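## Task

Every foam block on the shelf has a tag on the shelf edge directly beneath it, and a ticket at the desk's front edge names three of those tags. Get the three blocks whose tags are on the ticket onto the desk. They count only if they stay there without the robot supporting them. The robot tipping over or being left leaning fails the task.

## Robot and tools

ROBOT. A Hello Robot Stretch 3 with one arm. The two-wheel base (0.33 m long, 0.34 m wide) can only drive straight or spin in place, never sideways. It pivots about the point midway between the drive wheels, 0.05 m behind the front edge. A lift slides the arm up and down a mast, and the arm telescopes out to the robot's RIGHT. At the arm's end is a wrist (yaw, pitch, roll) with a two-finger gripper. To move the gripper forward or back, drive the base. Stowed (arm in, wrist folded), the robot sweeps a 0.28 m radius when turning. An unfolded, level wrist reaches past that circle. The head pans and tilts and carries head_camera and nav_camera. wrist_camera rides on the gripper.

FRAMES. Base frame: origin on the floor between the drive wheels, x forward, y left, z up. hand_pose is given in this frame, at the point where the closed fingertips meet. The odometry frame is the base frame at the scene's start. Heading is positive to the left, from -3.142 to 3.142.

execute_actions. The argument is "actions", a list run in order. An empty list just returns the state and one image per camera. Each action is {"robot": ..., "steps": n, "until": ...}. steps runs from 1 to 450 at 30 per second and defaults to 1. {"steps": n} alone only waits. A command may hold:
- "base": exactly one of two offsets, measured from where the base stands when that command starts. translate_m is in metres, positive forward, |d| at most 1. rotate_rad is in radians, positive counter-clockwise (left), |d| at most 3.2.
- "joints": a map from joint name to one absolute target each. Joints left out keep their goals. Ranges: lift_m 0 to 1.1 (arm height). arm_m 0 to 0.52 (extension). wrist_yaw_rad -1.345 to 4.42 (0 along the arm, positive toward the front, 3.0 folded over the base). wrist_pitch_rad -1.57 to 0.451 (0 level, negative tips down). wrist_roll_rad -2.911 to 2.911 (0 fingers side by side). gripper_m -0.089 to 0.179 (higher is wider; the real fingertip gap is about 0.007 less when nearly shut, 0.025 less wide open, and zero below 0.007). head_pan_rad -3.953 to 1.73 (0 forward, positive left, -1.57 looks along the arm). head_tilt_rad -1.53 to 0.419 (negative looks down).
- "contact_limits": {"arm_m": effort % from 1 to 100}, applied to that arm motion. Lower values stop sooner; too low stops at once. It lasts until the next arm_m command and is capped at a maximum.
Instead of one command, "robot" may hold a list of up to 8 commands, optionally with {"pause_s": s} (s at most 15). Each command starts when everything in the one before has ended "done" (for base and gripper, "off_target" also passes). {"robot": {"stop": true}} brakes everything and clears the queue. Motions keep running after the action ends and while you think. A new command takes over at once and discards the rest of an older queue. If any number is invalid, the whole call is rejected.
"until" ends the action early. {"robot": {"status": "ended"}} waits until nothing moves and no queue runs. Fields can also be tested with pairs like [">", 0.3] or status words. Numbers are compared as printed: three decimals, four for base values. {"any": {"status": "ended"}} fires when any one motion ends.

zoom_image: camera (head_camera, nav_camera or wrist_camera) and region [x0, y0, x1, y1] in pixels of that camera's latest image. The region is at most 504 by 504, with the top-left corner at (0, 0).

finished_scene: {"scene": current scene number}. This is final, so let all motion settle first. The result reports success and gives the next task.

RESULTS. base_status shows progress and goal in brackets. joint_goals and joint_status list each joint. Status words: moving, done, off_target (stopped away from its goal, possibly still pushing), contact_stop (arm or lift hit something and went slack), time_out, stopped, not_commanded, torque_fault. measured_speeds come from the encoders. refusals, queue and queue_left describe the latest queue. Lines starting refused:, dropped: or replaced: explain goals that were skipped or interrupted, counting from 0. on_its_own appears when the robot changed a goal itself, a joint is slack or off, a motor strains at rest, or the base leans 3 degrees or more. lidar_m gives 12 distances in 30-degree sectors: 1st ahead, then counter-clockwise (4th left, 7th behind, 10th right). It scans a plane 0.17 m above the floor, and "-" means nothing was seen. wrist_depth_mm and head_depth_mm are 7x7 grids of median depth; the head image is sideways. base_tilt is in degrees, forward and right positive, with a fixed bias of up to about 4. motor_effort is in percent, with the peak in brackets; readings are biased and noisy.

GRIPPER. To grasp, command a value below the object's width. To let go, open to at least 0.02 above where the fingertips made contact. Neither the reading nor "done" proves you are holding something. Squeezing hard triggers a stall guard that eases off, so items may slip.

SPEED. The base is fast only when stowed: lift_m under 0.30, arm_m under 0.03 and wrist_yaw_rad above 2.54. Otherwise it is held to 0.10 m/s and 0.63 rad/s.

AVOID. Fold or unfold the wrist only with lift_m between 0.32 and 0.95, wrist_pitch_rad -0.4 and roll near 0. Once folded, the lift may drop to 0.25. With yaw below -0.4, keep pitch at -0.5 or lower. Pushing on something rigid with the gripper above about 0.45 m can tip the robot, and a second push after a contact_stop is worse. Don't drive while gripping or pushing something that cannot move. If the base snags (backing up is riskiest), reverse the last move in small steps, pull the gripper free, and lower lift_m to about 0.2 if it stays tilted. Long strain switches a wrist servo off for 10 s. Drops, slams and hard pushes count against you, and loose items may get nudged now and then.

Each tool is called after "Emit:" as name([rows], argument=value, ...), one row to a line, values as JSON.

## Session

Emit:
execute_actions([
  {"robot":{"joints":{"head_pan_rad":1.2,"head_tilt_rad":-0.4}},"steps":100,"until":{"robot":{"status":"ended"}}},
])

Emit:
execute_actions([
  {"robot":{"joints":{"head_pan_rad":-0.4}},"steps":100,"until":{"robot":{"status":"ended"}}},
])

Emit:
execute_actions([
  {"robot":{"joints":{"head_pan_rad":-2.0}},"steps":100,"until":{"robot":{"status":"ended"}}},
])

Emit:
execute_actions([
  {"robot":{"joints":{"head_pan_rad":-3.6}},"steps":100,"until":{"robot":{"status":"ended"}}},
])

Scene clock: 1.17 s.
robot.base_odometry: x=+0.000 y=+0.000 heading=+0.000 (m, m, rad; robot's odometry frame)
robot.turned_by_wheels: +0.000 (rad since the last result)
robot.turned_by_imu: +0.000 (rad since the last result)
robot.base_tilt: forward=-1.7 right=+1.4 (deg)
robot.lidar_m: 2.31 2.02 2.03 1.80 1.57 0.97 1.49 1.72 1.72 2.04 2.72 2.87
robot.head_depth_mm: 1662 1748 1881 2020 2126 1685 1359 / 1720 1833 1966 2133 2212 1691 1357 / 1801 1930 2059 2235 2185 1676 1347 / 1870 2015 2184 2375 2167 1667 1341 / 1953 2116 2320 2514 2151 1656 1343 / 2090 2230 2401 2602 2138 1645 1331 / 1928 2036 2184 2322 2153 1632 1331
robot.base_status: not_commanded
robot.joint_positions: lift_m=+0.567 arm_m=+0.002 wrist_yaw_rad=+3.101 wrist_pitch_rad=-0.611 wrist_roll_rad=+0.016 gripper_m=+0.037 head_pan_rad=+1.193 head_tilt_rad=-0.395
robot.joint_goals: lift_m=+0.567 arm_m=+0.002 wrist_yaw_rad=+3.101 wrist_pitch_rad=-0.611 wrist_roll_rad=+0.016 gripper_m=+0.037 head_pan_rad=+1.200 head_tilt_rad=-0.400
robot.joint_status: lift_m=not_commanded arm_m=not_commanded wrist_yaw_rad=not_commanded wrist_pitch_rad=not_commanded wrist_roll_rad=not_commanded gripper_m=not_commanded head_pan_rad=done head_tilt_rad=done
robot.measured_speeds: translate_m=+0.000 rotate_rad=+0.000 lift_m=+0.000 arm_m=+0.000 wrist_yaw_rad=+0.000 wrist_pitch_rad=+0.000 wrist_roll_rad=+0.000 head_pan_rad=+0.000 head_tilt_rad=+0.000
robot: refusals=0 queue=done queue_left=0
robot.motor_effort: left_wheel=-1(1) right_wheel=+0(0) lift_m=+23(23) arm_m=-1(0) wrist_yaw_rad=+1(1) wrist_pitch_rad=+4(4) wrist_roll_rad=+0(0) gripper_m=+2(1) head_pan_rad=+4(47) head_tilt_rad=-2(27) (%)
robot.hand_pose: x=-0.0133 y=+0.0486 z=+0.5388 quat_wxyz=(+0.228, +0.684, +0.197, +0.664) (m; robot's base frame)
robot.wrist_depth_mm: - - - - - - - / - - - - - - - / - - - - - - - / 983 954 951 927 904 888 886 / 849 825 822 803 791 779 765 / 742 721 727 715 675 690 676 / 665 662 - - 628 629 616
pictures: head_camera (sideways: a quarter turn clockwise sets it upright), nav_camera (sideways: a quarter turn counterclockwise sets it upright), wrist_camera
Images, in order (width x height): head_camera 896x504, nav_camera 672x504, wrist_camera 644x364.

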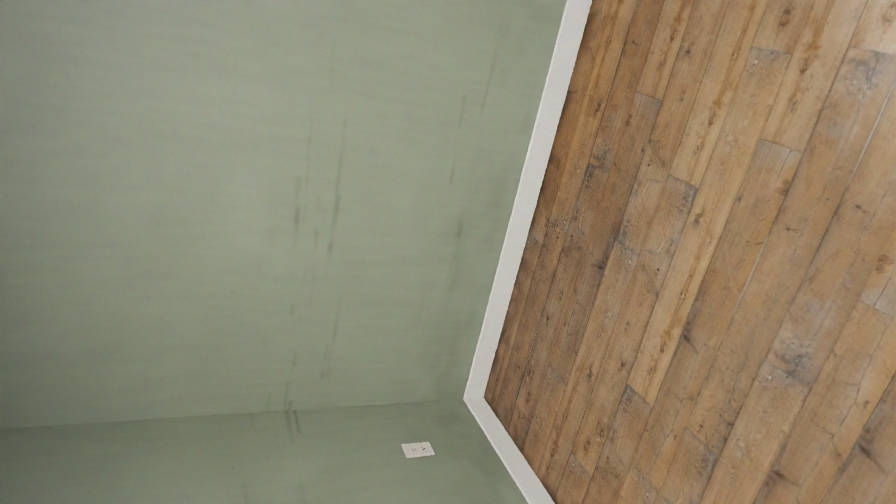

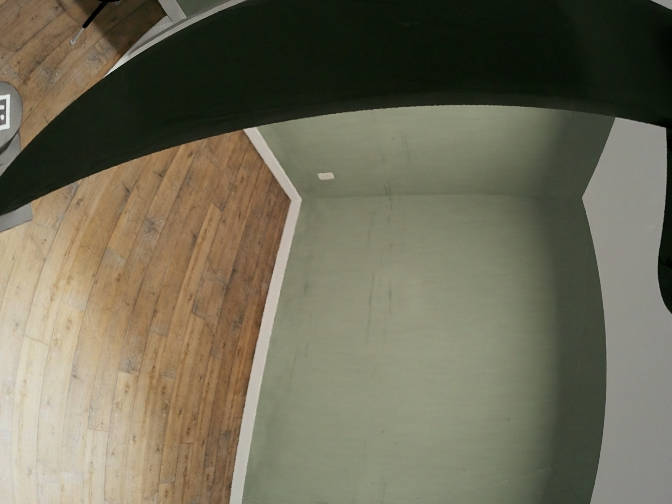

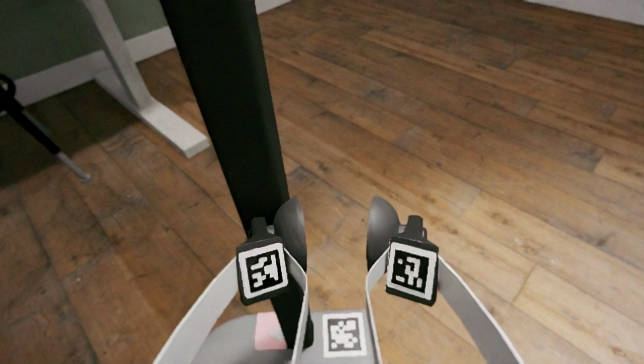

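Scene clock: 2.53 s.
robot.base_odometry: x=+0.000 y=+0.000 heading=+0.000 (m, m, rad; robot's odometry frame)
robot.turned_by_wheels: +0.000 (rad since the last result)
robot.turned_by_imu: +0.000 (rad since the last result)
robot.base_tilt: forward=-1.7 right=+1.3 (deg)
robot.lidar_m: 2.32 2.03 2.03 1.80 1.57 0.97 1.49 1.72 1.72 2.03 2.73 2.86
robot.head_depth_mm: 2637 2791 3037 2998 2210 1688 1358 / 2736 2924 3189 3199 2202 1670 1354 / 2831 3015 3239 3121 2181 1679 1354 / 2918 3158 3426 3171 2185 1652 1342 / 3121 3367 3622 3094 2185 1653 1338 / 2973 3165 3391 3076 2132 1636 1322 / 2526 2672 2825 2874 2124 1640 1323
robot.base_status: not_commanded
robot.joint_positions: lift_m=+0.567 arm_m=+0.002 wrist_yaw_rad=+3.101 wrist_pitch_rad=-0.611 wrist_roll_rad=+0.016 gripper_m=+0.037 head_pan_rad=-0.393 head_tilt_rad=-0.395
robot.joint_goals: lift_m=+0.567 arm_m=+0.002 wrist_yaw_rad=+3.101 wrist_pitch_rad=-0.611 wrist_roll_rad=+0.016 gripper_m=+0.037 head_pan_rad=-0.400 head_tilt_rad=-0.400
robot.joint_status: lift_m=not_commanded arm_m=not_commanded wrist_yaw_rad=not_commanded wrist_pitch_rad=not_commanded wrist_roll_rad=not_commanded gripper_m=not_commanded head_pan_rad=done head_tilt_rad=done
robot.measured_speeds: translate_m=+0.000 rotate_rad=+0.000 lift_m=+0.000 arm_m=+0.000 wrist_yaw_rad=+0.000 wrist_pitch_rad=+0.000 wrist_roll_rad=+0.000 head_pan_rad=+0.000 head_tilt_rad=+0.000
robot: refusals=0 queue=done queue_left=0
robot.motor_effort: left_wheel=-1(1) right_wheel=+0(0) lift_m=+23(23) arm_m=+0(0) wrist_yaw_rad=+1(0) wrist_pitch_rad=+4(4) wrist_roll_rad=+0(0) gripper_m=+1(0) head_pan_rad=-4(48) head_tilt_rad=-2(2) (%)
robot.hand_pose: x=-0.0133 y=+0.0486 z=+0.5388 quat_wxyz=(+0.228, +0.684, +0.197, +0.664) (m; robot's base frame)
robot.wrist_depth_mm: - - - - - - - / - - - - - - - / - - - - - - - / 979 951 932 911 915 892 859 / 836 845 830 789 792 782 748 / 733 726 717 718 684 681 683 / 665 659 - - 636 628 624
pictures: head_camera (sideways: a quarter turn clockwise sets it upright), nav_camera (sideways: a quarter turn counterclockwise sets it upright), wrist_camera
Images, in order (width x height): head_camera 896x504, nav_camera 672x504, wrist_camera 644x364.

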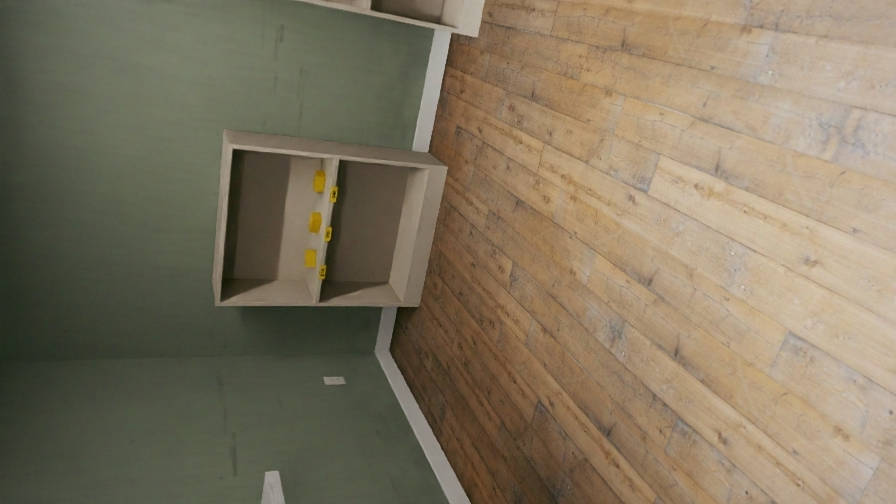

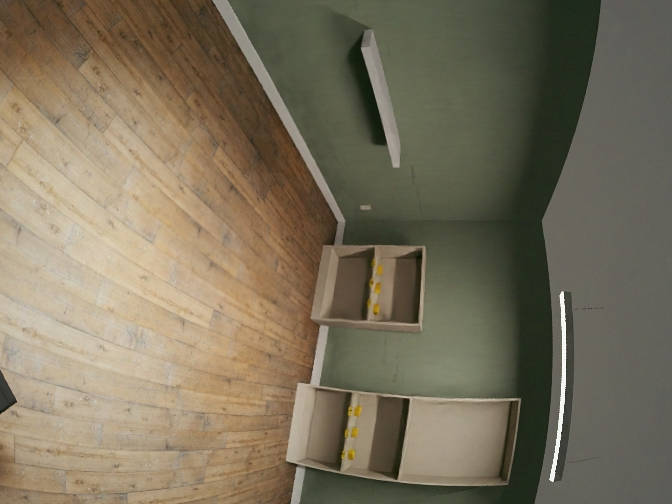

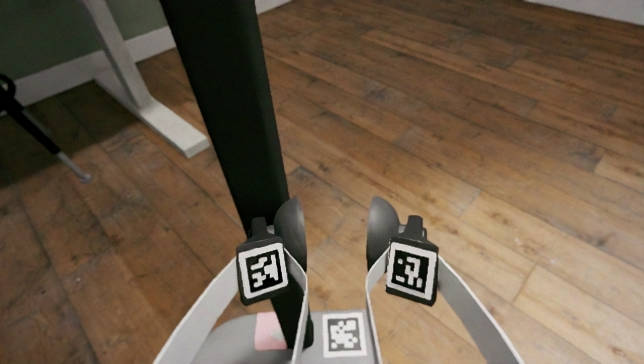

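Scene clock: 3.90 s.
robot.base_odometry: x=+0.000 y=+0.000 heading=+0.000 (m, m, rad; robot's odometry frame)
robot.turned_by_wheels: +0.000 (rad since the last result)
robot.turned_by_imu: +0.000 (rad since the last result)
robot.base_tilt: forward=-1.5 right=+1.4 (deg)
robot.lidar_m: 2.32 2.03 2.03 1.80 1.57 0.97 1.49 1.72 1.72 2.03 2.73 2.87
robot.head_depth_mm: 1384 1482 1593 1715 1871 1689 1363 / 1461 1549 1677 1811 1948 1684 1349 / 1518 1633 1758 1898 2047 1670 1352 / 1586 1699 1840 2004 2106 1655 1349 / 1645 1772 1932 2122 2149 1642 1329 / 1713 1862 2047 2217 2141 1640 1333 / 1779 1955 2119 2354 2125 1634 1320
robot.base_status: not_commanded
robot.joint_positions: lift_m=+0.567 arm_m=+0.002 wrist_yaw_rad=+3.101 wrist_pitch_rad=-0.611 wrist_roll_rad=+0.016 gripper_m=+0.037 head_pan_rad=-1.993 head_tilt_rad=-0.395
robot.joint_goals: lift_m=+0.567 arm_m=+0.002 wrist_yaw_rad=+3.101 wrist_pitch_rad=-0.611 wrist_roll_rad=+0.016 gripper_m=+0.037 head_pan_rad=-2.000 head_tilt_rad=-0.400
robot.joint_status: lift_m=not_commanded arm_m=not_commanded wrist_yaw_rad=not_commanded wrist_pitch_rad=not_commanded wrist_roll_rad=not_commanded gripper_m=not_commanded head_pan_rad=done head_tilt_rad=done
robot.measured_speeds: translate_m=+0.000 rotate_rad=+0.000 lift_m=+0.000 arm_m=+0.000 wrist_yaw_rad=+0.000 wrist_pitch_rad=+0.000 wrist_roll_rad=+0.000 head_pan_rad=+0.000 head_tilt_rad=+0.000
robot: refusals=0 queue=done queue_left=0
robot.motor_effort: left_wheel=+0(0) right_wheel=+0(0) lift_m=+23(23) arm_m=+0(0) wrist_yaw_rad=+0(1) wrist_pitch_rad=+4(4) wrist_roll_rad=+0(0) gripper_m=+1(0) head_pan_rad=-3(46) head_tilt_rad=-3(2) (%)
robot.hand_pose: x=-0.0133 y=+0.0486 z=+0.5388 quat_wxyz=(+0.228, +0.684, +0.197, +0.664) (m; robot's base frame)
robot.wrist_depth_mm: - - - - - - - / - - - - - - - / - - - - - - - / 987 955 939 907 893 888 872 / 851 839 807 801 827 761 761 / 753 738 727 722 674 699 680 / 671 668 - - 634 632 624
pictures: head_camera (sideways: a quarter turn clockwise sets it upright), nav_camera (sideways: a quarter turn counterclockwise sets it upright), wrist_camera
Images, in order (width x height): head_camera 896x504, nav_camera 672x504, wrist_camera 644x364.

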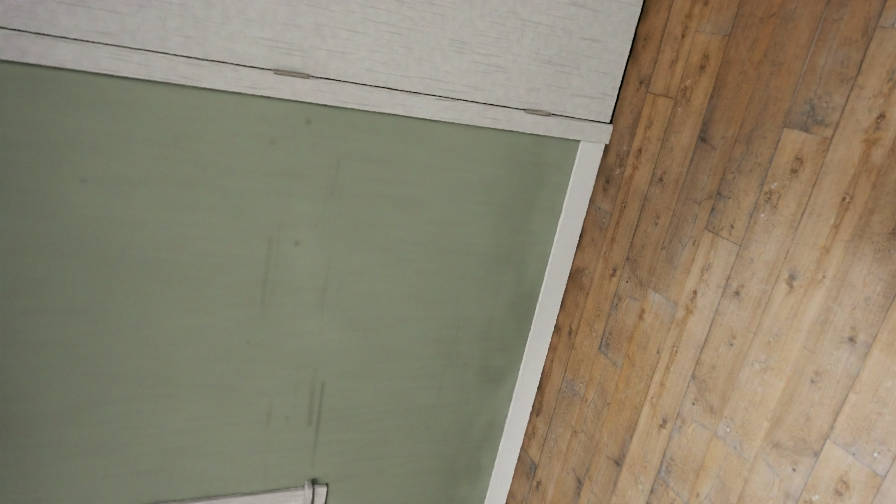

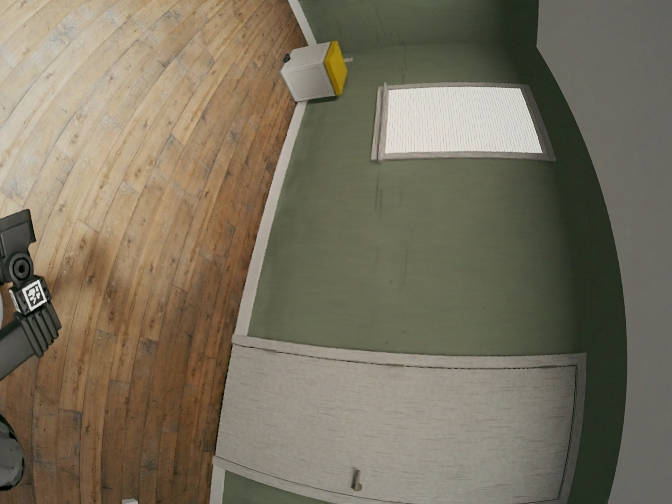

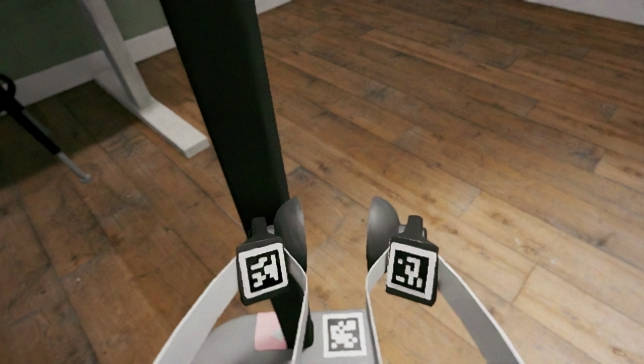

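Scene clock: 5.27 s.
robot.base_odometry: x=+0.000 y=+0.000 heading=+0.000 (m, m, rad; robot's odometry frame)
robot.turned_by_wheels: +0.000 (rad since the last result)
robot.turned_by_imu: +0.000 (rad since the last result)
robot.base_tilt: forward=-1.7 right=+1.3 (deg)
robot.lidar_m: 2.32 2.03 2.02 1.80 1.57 0.97 1.48 1.72 1.72 2.04 2.73 2.86
robot.head_depth_mm: 1255 1346 1421 893 1697 1686 1365 / 1306 1402 1458 942 1742 1623 1359 / 1353 1455 1522 994 1261 1617 1321 / 1396 1506 1564 1066 1397 1602 1344 / 1452 1576 1545 1054 1999 1650 1347 / 1527 1646 1507 1954 2098 1641 1323 / 1574 1730 1475 1543 1805 1633 1320
robot.base_status: not_commanded
robot.joint_positions: lift_m=+0.567 arm_m=+0.002 wrist_yaw_rad=+3.101 wrist_pitch_rad=-0.611 wrist_roll_rad=+0.016 gripper_m=+0.037 head_pan_rad=-3.593 head_tilt_rad=-0.395
robot.joint_goals: lift_m=+0.567 arm_m=+0.002 wrist_yaw_rad=+3.101 wrist_pitch_rad=-0.611 wrist_roll_rad=+0.016 gripper_m=+0.037 head_pan_rad=-3.600 head_tilt_rad=-0.400
robot.joint_status: lift_m=not_commanded arm_m=not_commanded wrist_yaw_rad=not_commanded wrist_pitch_rad=not_commanded wrist_roll_rad=not_commanded gripper_m=not_commanded head_pan_rad=done head_tilt_rad=done
robot.measured_speeds: translate_m=+0.000 rotate_rad=+0.000 lift_m=+0.000 arm_m=+0.000 wrist_yaw_rad=+0.000 wrist_pitch_rad=+0.000 wrist_roll_rad=+0.000 head_pan_rad=+0.000 head_tilt_rad=+0.000
robot: refusals=0 queue=done queue_left=0
robot.motor_effort: left_wheel=+0(1) right_wheel=-1(0) lift_m=+23(23) arm_m=-1(0) wrist_yaw_rad=+0(1) wrist_pitch_rad=+4(4) wrist_roll_rad=+0(0) gripper_m=+1(1) head_pan_rad=-4(47) head_tilt_rad=-2(2) (%)
robot.hand_pose: x=-0.0133 y=+0.0486 z=+0.5388 quat_wxyz=(+0.228, +0.684, +0.197, +0.664) (m; robot's base frame)
robot.wrist_depth_mm: - - - - - - - / - - - - - - - / - - - - - - - / 959 972 923 920 890 872 857 / 847 815 815 818 810 761 747 / 745 735 728 713 678 699 681 / 662 653 - - 627 619 628
pictures: head_camera (sideways: a quarter turn clockwise sets it upright), nav_camera (sideways: a quarter turn counterclockwise sets it upright), wrist_camera
Images, in order (width x height): head_camera 896x504, nav_camera 672x504, wrist_camera 644x364.

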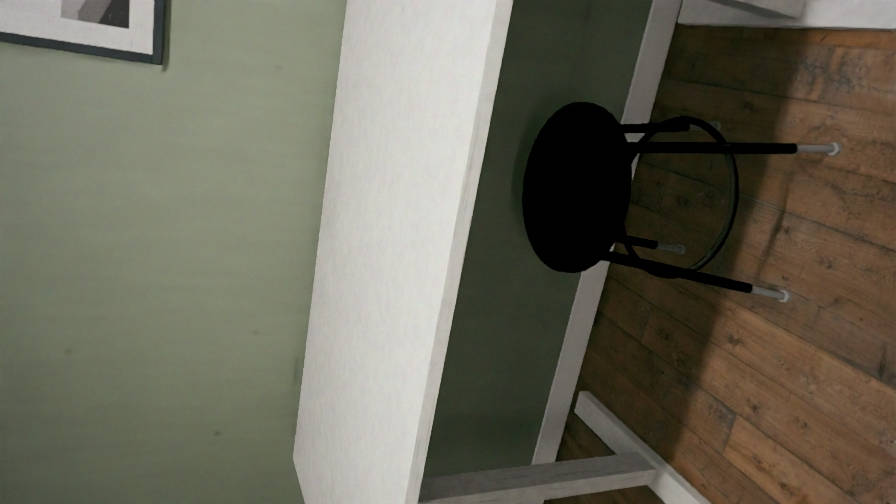

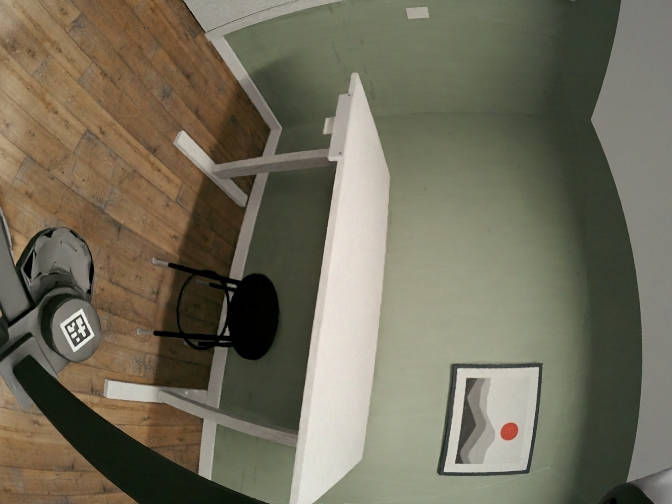

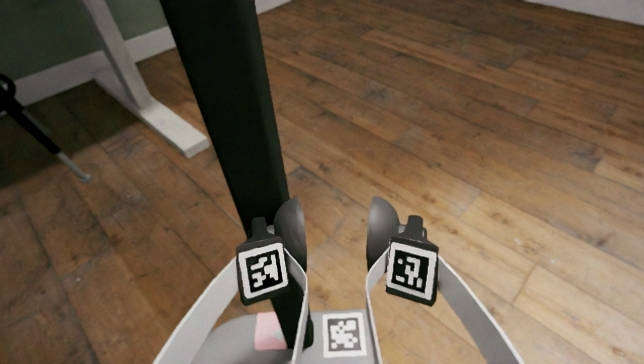

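Emit:
execute_actions([
  {"robot":[{"base":{"rotate_rad":-2.52},"joints":{"head_pan_rad":-1.4,"head_tilt_rad":-0.6,"wrist_pitch_rad":-0.4,"lift_m":0.66}},{"base":{"translate_m":0.95},"joints":{"wrist_yaw_rad":0.12,"wrist_pitch_rad":0,"gripper_m":0.17}},{"joints":{"arm_m":0.15}}],"steps":450,"until":{"robot":{"status":"ended"}}},
  {"steps":450,"until":{"robot":{"status":"ended"}}},
])

Scene clock: 26.57 s.
robot.base_odometry: x=-0.772 y=-0.553 heading=-2.520 (m, m, rad; robot's odometry frame)
robot.turned_by_wheels: -2.520 (rad since the last result)
robot.turned_by_imu: -2.497 (rad since the last result)
robot.base_tilt: forward=-1.6 right=+1.4 (deg)
robot.lidar_m: 0.78 0.79 1.01 2.12 3.29 3.22 2.96 2.38 1.00 0.98 1.32 0.85
robot.head_depth_mm: 1185 1275 853 1687 1699 1469 - / 1188 1283 839 1702 1777 1455 - / 1196 1271 828 714 1730 - 1135 / 1197 1271 821 1200 1727 1401 1190 / 1212 1290 818 1711 1680 1415 1193 / 1213 1346 859 1751 1700 1408 1192 / 1219 1355 1534 1764 1690 1395 1183
robot.base_status: done (translate_m +0.9500 of +0.9500)
robot.joint_positions: lift_m=+0.659 arm_m=+0.150 wrist_yaw_rad=+0.123 wrist_pitch_rad=-0.023 wrist_roll_rad=+0.016 gripper_m=+0.170 head_pan_rad=-1.407 head_tilt_rad=-0.593
robot.joint_goals: lift_m=+0.660 arm_m=+0.150 wrist_yaw_rad=+0.120 wrist_pitch_rad=+0.000 wrist_roll_rad=+0.016 gripper_m=+0.170 head_pan_rad=-1.400 head_tilt_rad=-0.600
robot.joint_status: lift_m=done arm_m=done wrist_yaw_rad=done wrist_pitch_rad=done wrist_roll_rad=not_commanded gripper_m=done head_pan_rad=done head_tilt_rad=done
robot.measured_speeds: translate_m=+0.000 rotate_rad=+0.000 lift_m=+0.000 arm_m=+0.000 wrist_yaw_rad=+0.000 wrist_pitch_rad=+0.000 wrist_roll_rad=+0.000 head_pan_rad=+0.000 head_tilt_rad=+0.000
robot: refusals=0 queue=done queue_left=0
robot.motor_effort: left_wheel=+2(7) right_wheel=-3(6) lift_m=+34(33) arm_m=+3(4) wrist_yaw_rad=-1(2) wrist_pitch_rad=+7(8) wrist_roll_rad=+0(0) gripper_m=+2(87) head_pan_rad=+4(47) head_tilt_rad=-4(20) (%)
robot.hand_pose: x=+0.0098 y=-0.5483 z=+0.7680 quat_wxyz=(+0.701, +0.052, -0.711, +0.034) (m; robot's base frame)
robot.wrist_depth_mm: 959 403 423 232 230 468 476 / - - - - - - 977 / - - - - - - - / - - - - - - - / - - - - - - 703 / 969 - - - - - - / - - - - - - -
pictures: head_camera (sideways: a quarter turn clockwise sets it upright), nav_camera (sideways: a quarter turn counterclockwise sets it upright), wrist_camera
Images, in order (width x height): head_camera 896x504, nav_camera 672x504, wrist_camera 644x364.

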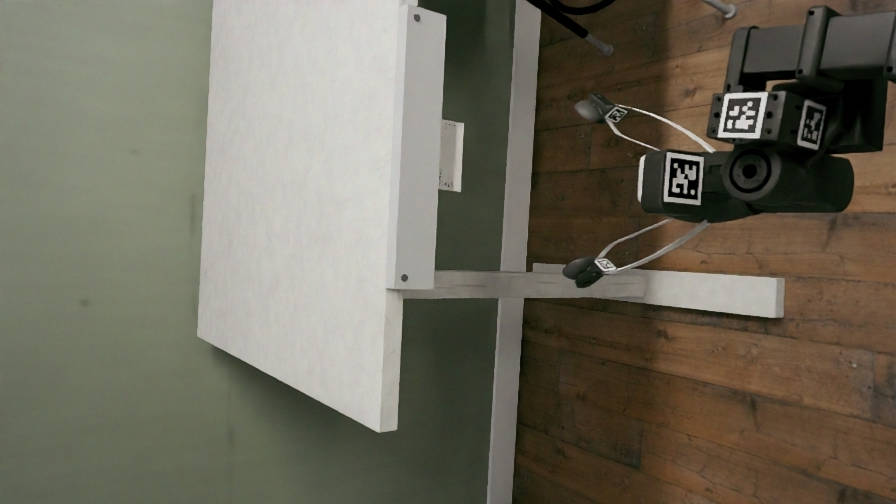

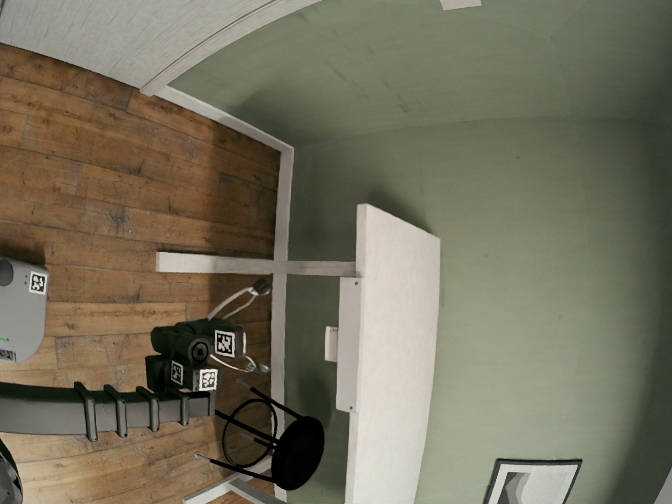

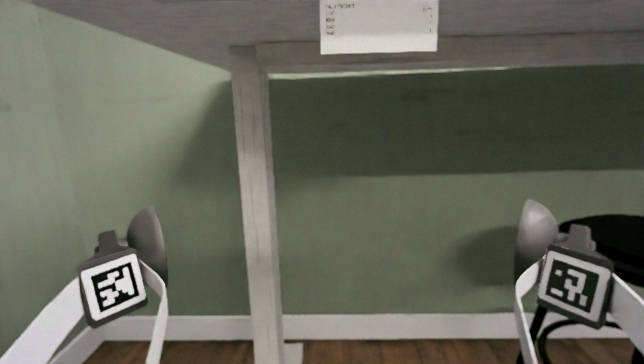

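Emit:
execute_actions([
  {"robot":{"joints":{"arm_m":0.3,"lift_m":0.72}},"steps":450,"until":{"robot":{"status":"ended"}}},
])

Emit:
execute_actions([
  {"robot":[{"joints":{"arm_m":0.0,"gripper_m":0.04,"wrist_pitch_rad":-0.3,"lift_m":0.6}},{"base":{"rotate_rad":2.11},"joints":{"wrist_yaw_rad":2.65,"lift_m":0.29,"head_pan_rad":-0.3,"head_tilt_rad":-0.4}},{"base":{"translate_m":1}},{"base":{"translate_m":0.5}}],"steps":450,"until":{"robot":{"status":"ended"}}},
  {"steps":450,"until":{"robot":{"status":"ended"}}},
])

Emit:
execute_actions([
  {"robot":{"joints":{"head_pan_rad":0.35}},"steps":100,"until":{"robot":{"status":"ended"}}},
])

Scene clock: 33.67 s.
robot.base_odometry: x=-0.772 y=-0.553 heading=-2.520 (m, m, rad; robot's odometry frame)
robot.turned_by_wheels: +0.000 (rad since the last result)
robot.turned_by_imu: +0.001 (rad since the last result)
robot.base_tilt: forward=-1.7 right=+1.4 (deg)
robot.lidar_m: 0.78 0.79 1.02 2.12 3.28 3.19 2.96 2.38 1.00 0.98 1.32 0.85
robot.head_depth_mm: 1186 1277 851 1696 1748 - - / 1183 1275 839 701 - 1424 1210 / 1193 1275 834 691 1679 1410 1202 / 1197 1271 822 1156 1690 1423 1200 / 1206 1276 816 1710 1655 1413 1196 / 1204 1339 859 1758 1710 1400 1190 / 1211 1353 1537 1769 1679 1397 1189
robot.base_status: done (translate_m +0.9500 of +0.9500)
robot.joint_positions: lift_m=+0.719 arm_m=+0.300 wrist_yaw_rad=+0.122 wrist_pitch_rad=-0.023 wrist_roll_rad=+0.016 gripper_m=+0.170 head_pan_rad=-1.407 head_tilt_rad=-0.593
robot.joint_goals: lift_m=+0.720 arm_m=+0.300 wrist_yaw_rad=+0.120 wrist_pitch_rad=+0.000 wrist_roll_rad=+0.016 gripper_m=+0.170 head_pan_rad=-1.400 head_tilt_rad=-0.600
robot.joint_status: lift_m=done arm_m=done wrist_yaw_rad=done wrist_pitch_rad=done wrist_roll_rad=not_commanded gripper_m=done head_pan_rad=done head_tilt_rad=done
robot.measured_speeds: translate_m=+0.000 rotate_rad=+0.000 lift_m=+0.000 arm_m=+0.000 wrist_yaw_rad=+0.000 wrist_pitch_rad=+0.000 wrist_roll_rad=+0.000 head_pan_rad=+0.000 head_tilt_rad=+0.000
robot: refusals=0 queue=done queue_left=0
robot.motor_effort: left_wheel=+2(3) right_wheel=-3(3) lift_m=+34(37) arm_m=+3(1) wrist_yaw_rad=-2(1) wrist_pitch_rad=+7(7) wrist_roll_rad=+0(0) gripper_m=+1(1) head_pan_rad=+4(4) head_tilt_rad=-4(3) (%)
robot.hand_pose: x=+0.0098 y=-0.6983 z=+0.8282 quat_wxyz=(+0.701, +0.052, -0.711, +0.035) (m; robot's base frame)
robot.wrist_depth_mm: 83 83 83 83 83 83 82 / 888 431 96 94 94 95 396 / 909 898 445 98 98 98 869 / 937 957 463 101 101 911 882 / 988 986 528 945 964 954 936 / 967 - - - - - - / - - 590 - - - -
pictures: head_camera (sideways: a quarter turn clockwise sets it upright), nav_camera (sideways: a quarter turn counterclockwise sets it upright), wrist_camera
Images, in order (width x height): head_camera 896x504, nav_camera 672x504, wrist_camera 644x364.

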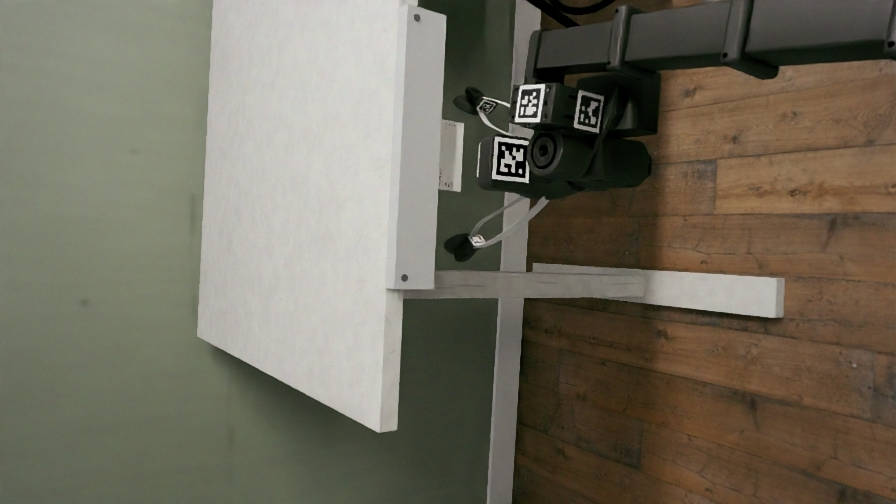

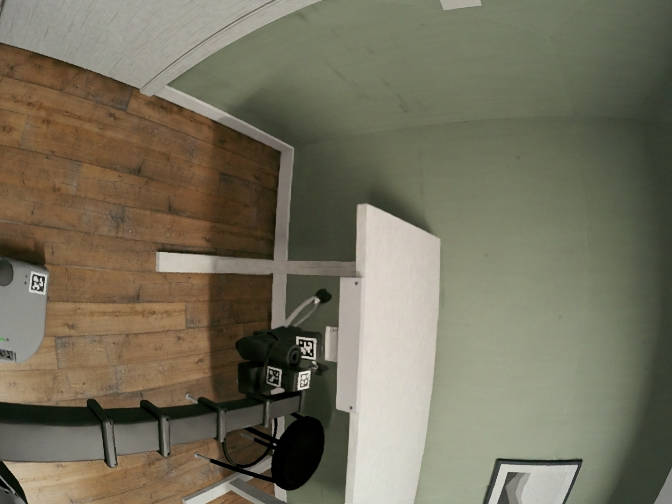

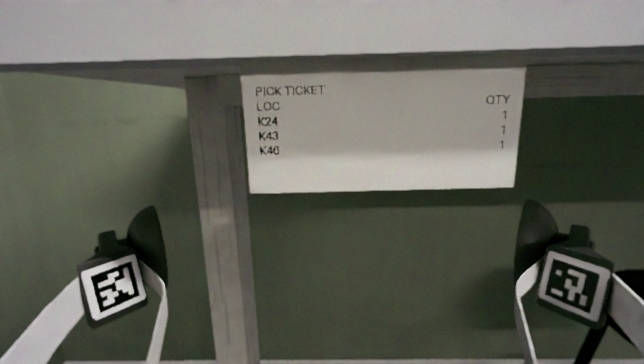

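Scene clock: 49.73 s.
robot.base_odometry: x=+0.603 y=-1.151 heading=-0.410 (m, m, rad; robot's odometry frame)
robot.turned_by_wheels: +2.110 (rad since the last result)
robot.turned_by_imu: +2.098 (rad since the last result)
robot.base_tilt: forward=-1.7 right=+1.3 (deg)
robot.lidar_m: 1.67 2.41 2.38 2.40 3.03 2.24 2.23 1.49 1.38 1.39 1.43 1.66
robot.head_depth_mm: 1523 1647 1845 2037 2133 1660 1353 / 1555 1670 1804 1926 2001 1665 1344 / 1569 1683 1834 1955 1983 1652 1332 / 1585 1708 1843 1983 1981 1640 1331 / 1587 1718 1843 1966 1971 1630 1327 / 1624 1770 1945 2137 2074 1611 1320 / 1674 1823 1984 2184 2100 1607 1310
robot.base_status: done (translate_m +0.5000 of +0.5000)
robot.joint_positions: lift_m=+0.291 arm_m=+0.003 wrist_yaw_rad=+2.647 wrist_pitch_rad=-0.315 wrist_roll_rad=+0.016 gripper_m=+0.040 head_pan_rad=-0.307 head_tilt_rad=-0.408
robot.joint_goals: lift_m=+0.290 arm_m=+0.000 wrist_yaw_rad=+2.650 wrist_pitch_rad=-0.300 wrist_roll_rad=+0.016 gripper_m=+0.040 head_pan_rad=-0.300 head_tilt_rad=-0.400
robot.joint_status: lift_m=done arm_m=done wrist_yaw_rad=done wrist_pitch_rad=done wrist_roll_rad=not_commanded gripper_m=done head_pan_rad=done head_tilt_rad=done
robot.measured_speeds: translate_m=+0.000 rotate_rad=+0.000 lift_m=+0.000 arm_m=+0.000 wrist_yaw_rad=+0.000 wrist_pitch_rad=+0.000 wrist_roll_rad=+0.000 head_pan_rad=+0.000 head_tilt_rad=+0.000
robot: refusals=0 queue=done queue_left=0
robot.motor_effort: left_wheel=-4(10) right_wheel=+3(7) lift_m=+11(30) arm_m=-3(3) wrist_yaw_rad=+3(3) wrist_pitch_rad=+5(6) wrist_roll_rad=+0(0) gripper_m=+1(83) head_pan_rad=+4(48) head_tilt_rad=+3(21) (%)
robot.hand_pose: x=+0.0909 y=+0.0602 z=+0.3271 quat_wxyz=(+0.278, +0.709, -0.066, +0.644) (m; robot's base frame)
robot.wrist_depth_mm: - - - - - - - / - - - - - - - / - - - - - - - / 912 888 855 862 848 817 815 / 717 704 693 675 679 653 631 / 599 577 567 557 519 542 535 / - 492 501 473 470 466 459
pictures: head_camera (sideways: a quarter turn clockwise sets it upright), nav_camera (sideways: a quarter turn counterclockwise sets it upright), wrist_camera
Images, in order (width x height): head_camera 896x504, nav_camera 672x504, wrist_camera 644x364.

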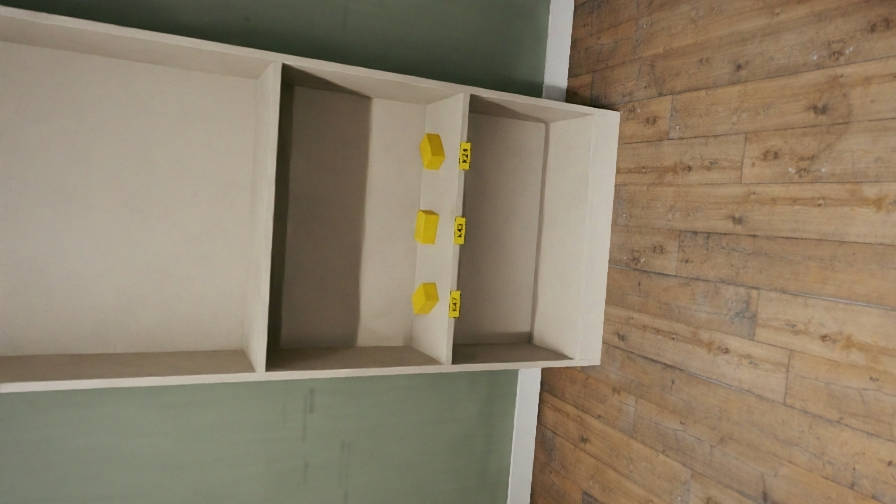

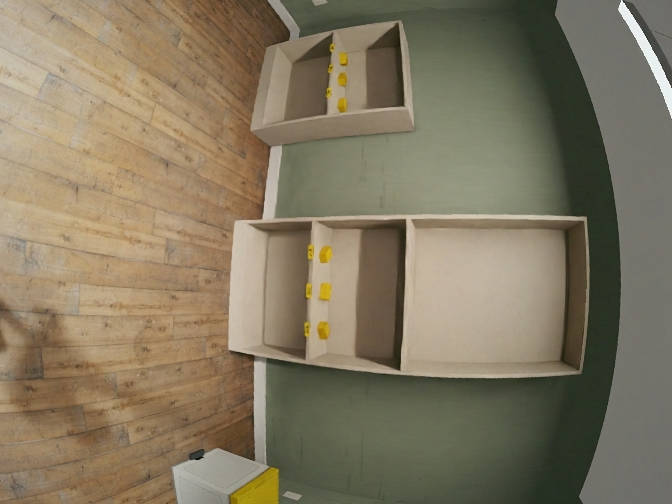

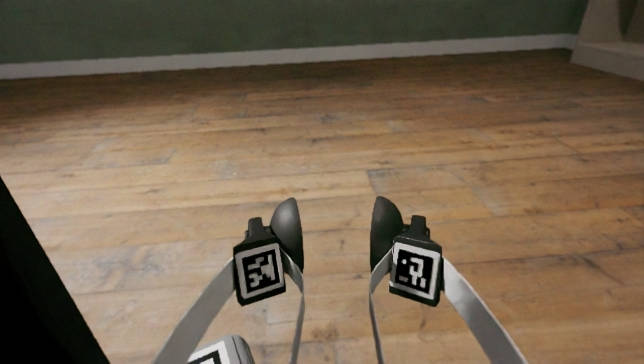

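Scene clock: 50.67 s.
robot.base_odometry: x=+0.603 y=-1.151 heading=-0.410 (m, m, rad; robot's odometry frame)
robot.turned_by_wheels: +0.000 (rad since the last result)
robot.turned_by_imu: +0.000 (rad since the last result)
robot.base_tilt: forward=-1.5 right=+1.3 (deg)
robot.lidar_m: 1.66 2.41 2.38 2.41 3.03 2.24 2.23 1.49 1.38 1.39 1.44 1.66
robot.head_depth_mm: 1736 1850 1957 2095 2148 1665 1341 / 1886 1994 2069 2263 2161 1654 1343 / 2052 2141 2248 2291 2139 1660 1344 / 2235 2343 2449 2681 2139 1638 1335 / 2435 2609 2589 2679 2116 1613 1330 / 2436 2650 2812 2913 2089 1621 1317 / 2259 2395 2567 2682 2083 1618 1312
robot.base_status: done (translate_m +0.5000 of +0.5000)
robot.joint_positions: lift_m=+0.291 arm_m=+0.003 wrist_yaw_rad=+2.647 wrist_pitch_rad=-0.315 wrist_roll_rad=+0.016 gripper_m=+0.040 head_pan_rad=+0.343 head_tilt_rad=-0.408
robot.joint_goals: lift_m=+0.290 arm_m=+0.000 wrist_yaw_rad=+2.650 wrist_pitch_rad=-0.300 wrist_roll_rad=+0.016 gripper_m=+0.040 head_pan_rad=+0.350 head_tilt_rad=-0.400
robot.joint_status: lift_m=done arm_m=done wrist_yaw_rad=done wrist_pitch_rad=done wrist_roll_rad=not_commanded gripper_m=done head_pan_rad=done head_tilt_rad=done
robot.measured_speeds: translate_m=+0.000 rotate_rad=+0.000 lift_m=+0.000 arm_m=+0.000 wrist_yaw_rad=+0.000 wrist_pitch_rad=+0.000 wrist_roll_rad=+0.000 head_pan_rad=+0.000 head_tilt_rad=+0.000
robot: refusals=0 queue=done queue_left=0
robot.motor_effort: left_wheel=-4(4) right_wheel=+2(2) lift_m=+12(12) arm_m=-3(3) wrist_yaw_rad=+3(3) wrist_pitch_rad=+5(5) wrist_roll_rad=+0(0) gripper_m=+1(0) head_pan_rad=+4(44) head_tilt_rad=+3(4) (%)
robot.hand_pose: x=+0.0909 y=+0.0602 z=+0.3271 quat_wxyz=(+0.278, +0.709, -0.066, +0.644) (m; robot's base frame)
robot.wrist_depth_mm: - - - - - - - / - - - - - - - / - - - - - - - / 931 911 866 865 850 827 802 / 701 706 698 666 693 646 631 / 612 561 570 556 519 546 531 / - 484 489 473 467 460 460
pictures: head_camera (sideways: a quarter turn clockwise sets it upright), nav_camera (sideways: a quarter turn counterclockwise sets it upright), wrist_camera
Images, in order (width x height): head_camera 896x504, nav_camera 672x504, wrist_camera 644x364.

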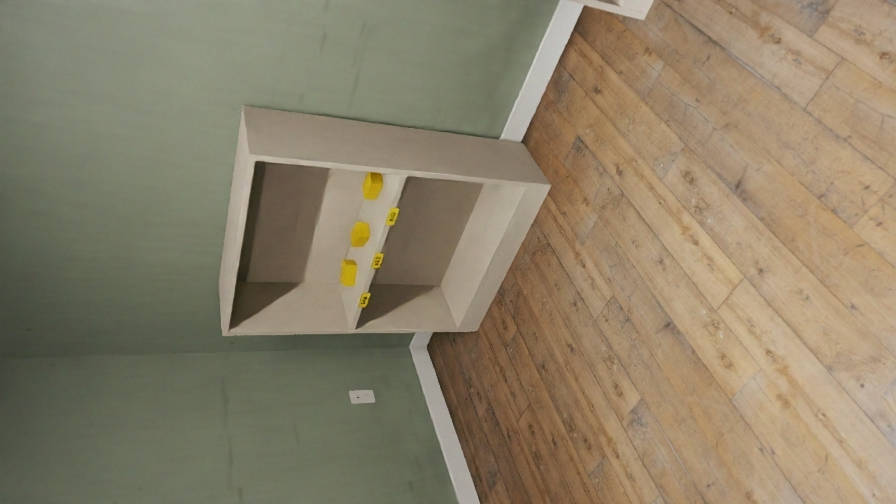

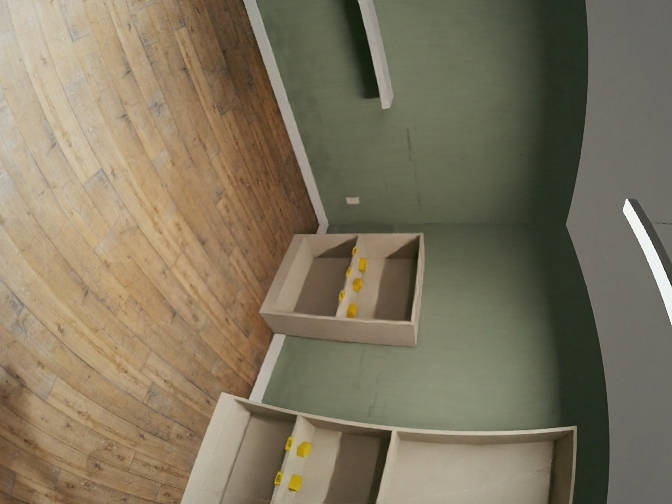

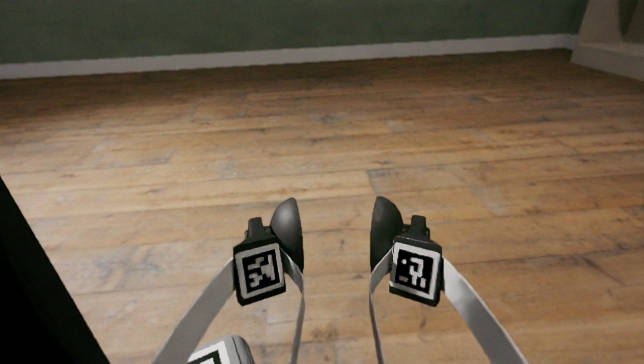

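Emit:
zoom_image(camera="head_camera", region=[320,160,440,320])

Emit:
execute_actions([
  {"robot":[{"base":{"rotate_rad":-0.31}},{"base":{"translate_m":1}},{"base":{"rotate_rad":1.48}},{"joints":{"wrist_yaw_rad":0,"lift_m":0.64,"head_tilt_rad":-0.75,"head_pan_rad":-1.5}},{"joints":{"gripper_m":0.16,"arm_m":0.2}}],"steps":450,"until":{"robot":{"status":"ended"}}},
  {"steps":450,"until":{"robot":{"status":"ended"}}},
])

Region (320, 160, 440, 320) of head_camera's 896x504 image, scaled by 3.150, with more detail than that image has; it fills the left 378 columns of this view, and the rest is white.

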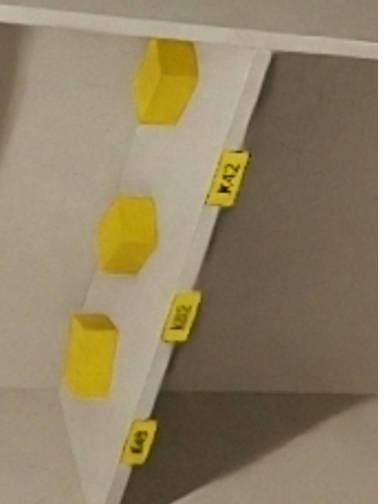

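Scene clock: 69.93 s.
robot.base_odometry: x=+1.355 y=-1.811 heading=+0.760 (m, m, rad; robot's odometry frame)
robot.turned_by_wheels: +1.170 (rad since the last result)
robot.turned_by_imu: +1.164 (rad since the last result)
robot.base_tilt: forward=-1.6 right=+1.3 (deg)
robot.lidar_m: 2.29 2.37 3.20 3.39 2.10 1.52 1.05 1.09 0.76 0.90 0.71 1.20
robot.head_depth_mm: 729 651 967 1063 1180 1265 1172 / 724 642 974 1073 955 - 1144 / 725 674 981 1037 - 1278 1137 / 729 664 991 1058 1359 1275 1131 / 735 660 997 1021 1371 1262 1130 / 739 653 1000 1047 1302 1274 1132 / 728 758 877 954 1424 1294 1125
robot.base_status: done (rotate_rad +1.4798 of +1.4800)
robot.joint_positions: lift_m=+0.639 arm_m=+0.200 wrist_yaw_rad=+0.002 wrist_pitch_rad=-0.315 wrist_roll_rad=+0.016 gripper_m=+0.160 head_pan_rad=-1.493 head_tilt_rad=-0.741
robot.joint_goals: lift_m=+0.640 arm_m=+0.200 wrist_yaw_rad=+0.000 wrist_pitch_rad=-0.300 wrist_roll_rad=+0.016 gripper_m=+0.160 head_pan_rad=-1.500 head_tilt_rad=-0.750
robot.joint_status: lift_m=done arm_m=done wrist_yaw_rad=done wrist_pitch_rad=done wrist_roll_rad=not_commanded gripper_m=done head_pan_rad=done head_tilt_rad=done
robot.measured_speeds: translate_m=+0.000 rotate_rad=+0.000 lift_m=+0.000 arm_m=+0.000 wrist_yaw_rad=+0.000 wrist_pitch_rad=+0.000 wrist_roll_rad=+0.000 head_pan_rad=+0.000 head_tilt_rad=+0.000
robot: refusals=0 queue=done queue_left=0
robot.motor_effort: left_wheel=-4(10) right_wheel=+2(8) lift_m=+34(37) arm_m=+3(4) wrist_yaw_rad=-1(2) wrist_pitch_rad=+4(5) wrist_roll_rad=+0(0) gripper_m=+1(82) head_pan_rad=-3(47) head_tilt_rad=-5(28) (%)
robot.hand_pose: x=-0.0209 y=-0.5808 z=+0.6759 quat_wxyz=(+0.693, +0.111, -0.704, -0.111) (m; robot's base frame)
robot.wrist_depth_mm: 403 411 406 409 409 412 411 / 432 440 441 439 444 442 435 / 456 470 474 475 479 477 468 / 443 476 466 371 449 376 409 / 382 346 368 359 355 352 349 / 311 - 302 302 296 292 296 / 401 410 710 287 692 696 483
pictures: head_camera (sideways: a quarter turn clockwise sets it upright), nav_camera (sideways: a quarter turn counterclockwise sets it upright), wrist_camera
Images, in order (width x height): head_camera 896x504, nav_camera 672x504, wrist_camera 644x364.

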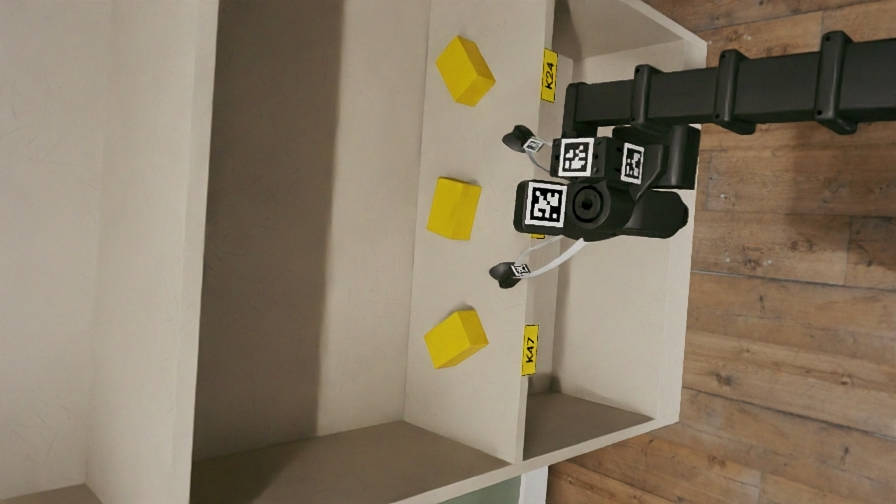

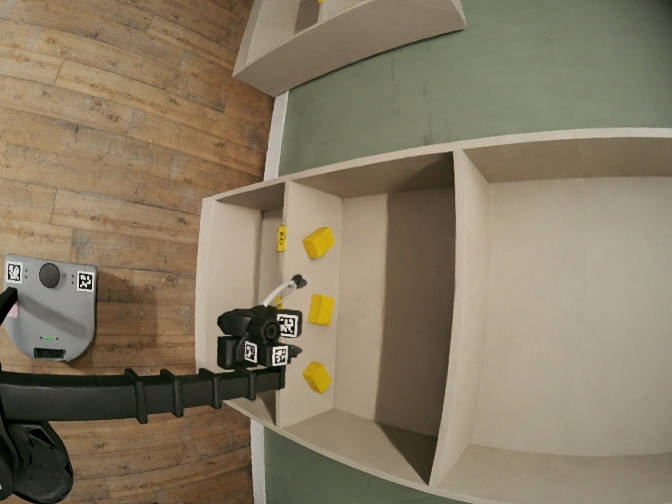

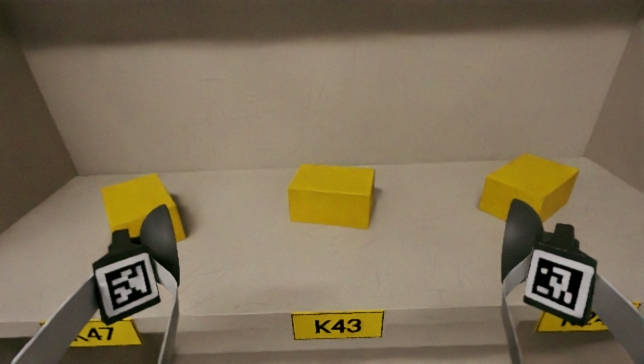

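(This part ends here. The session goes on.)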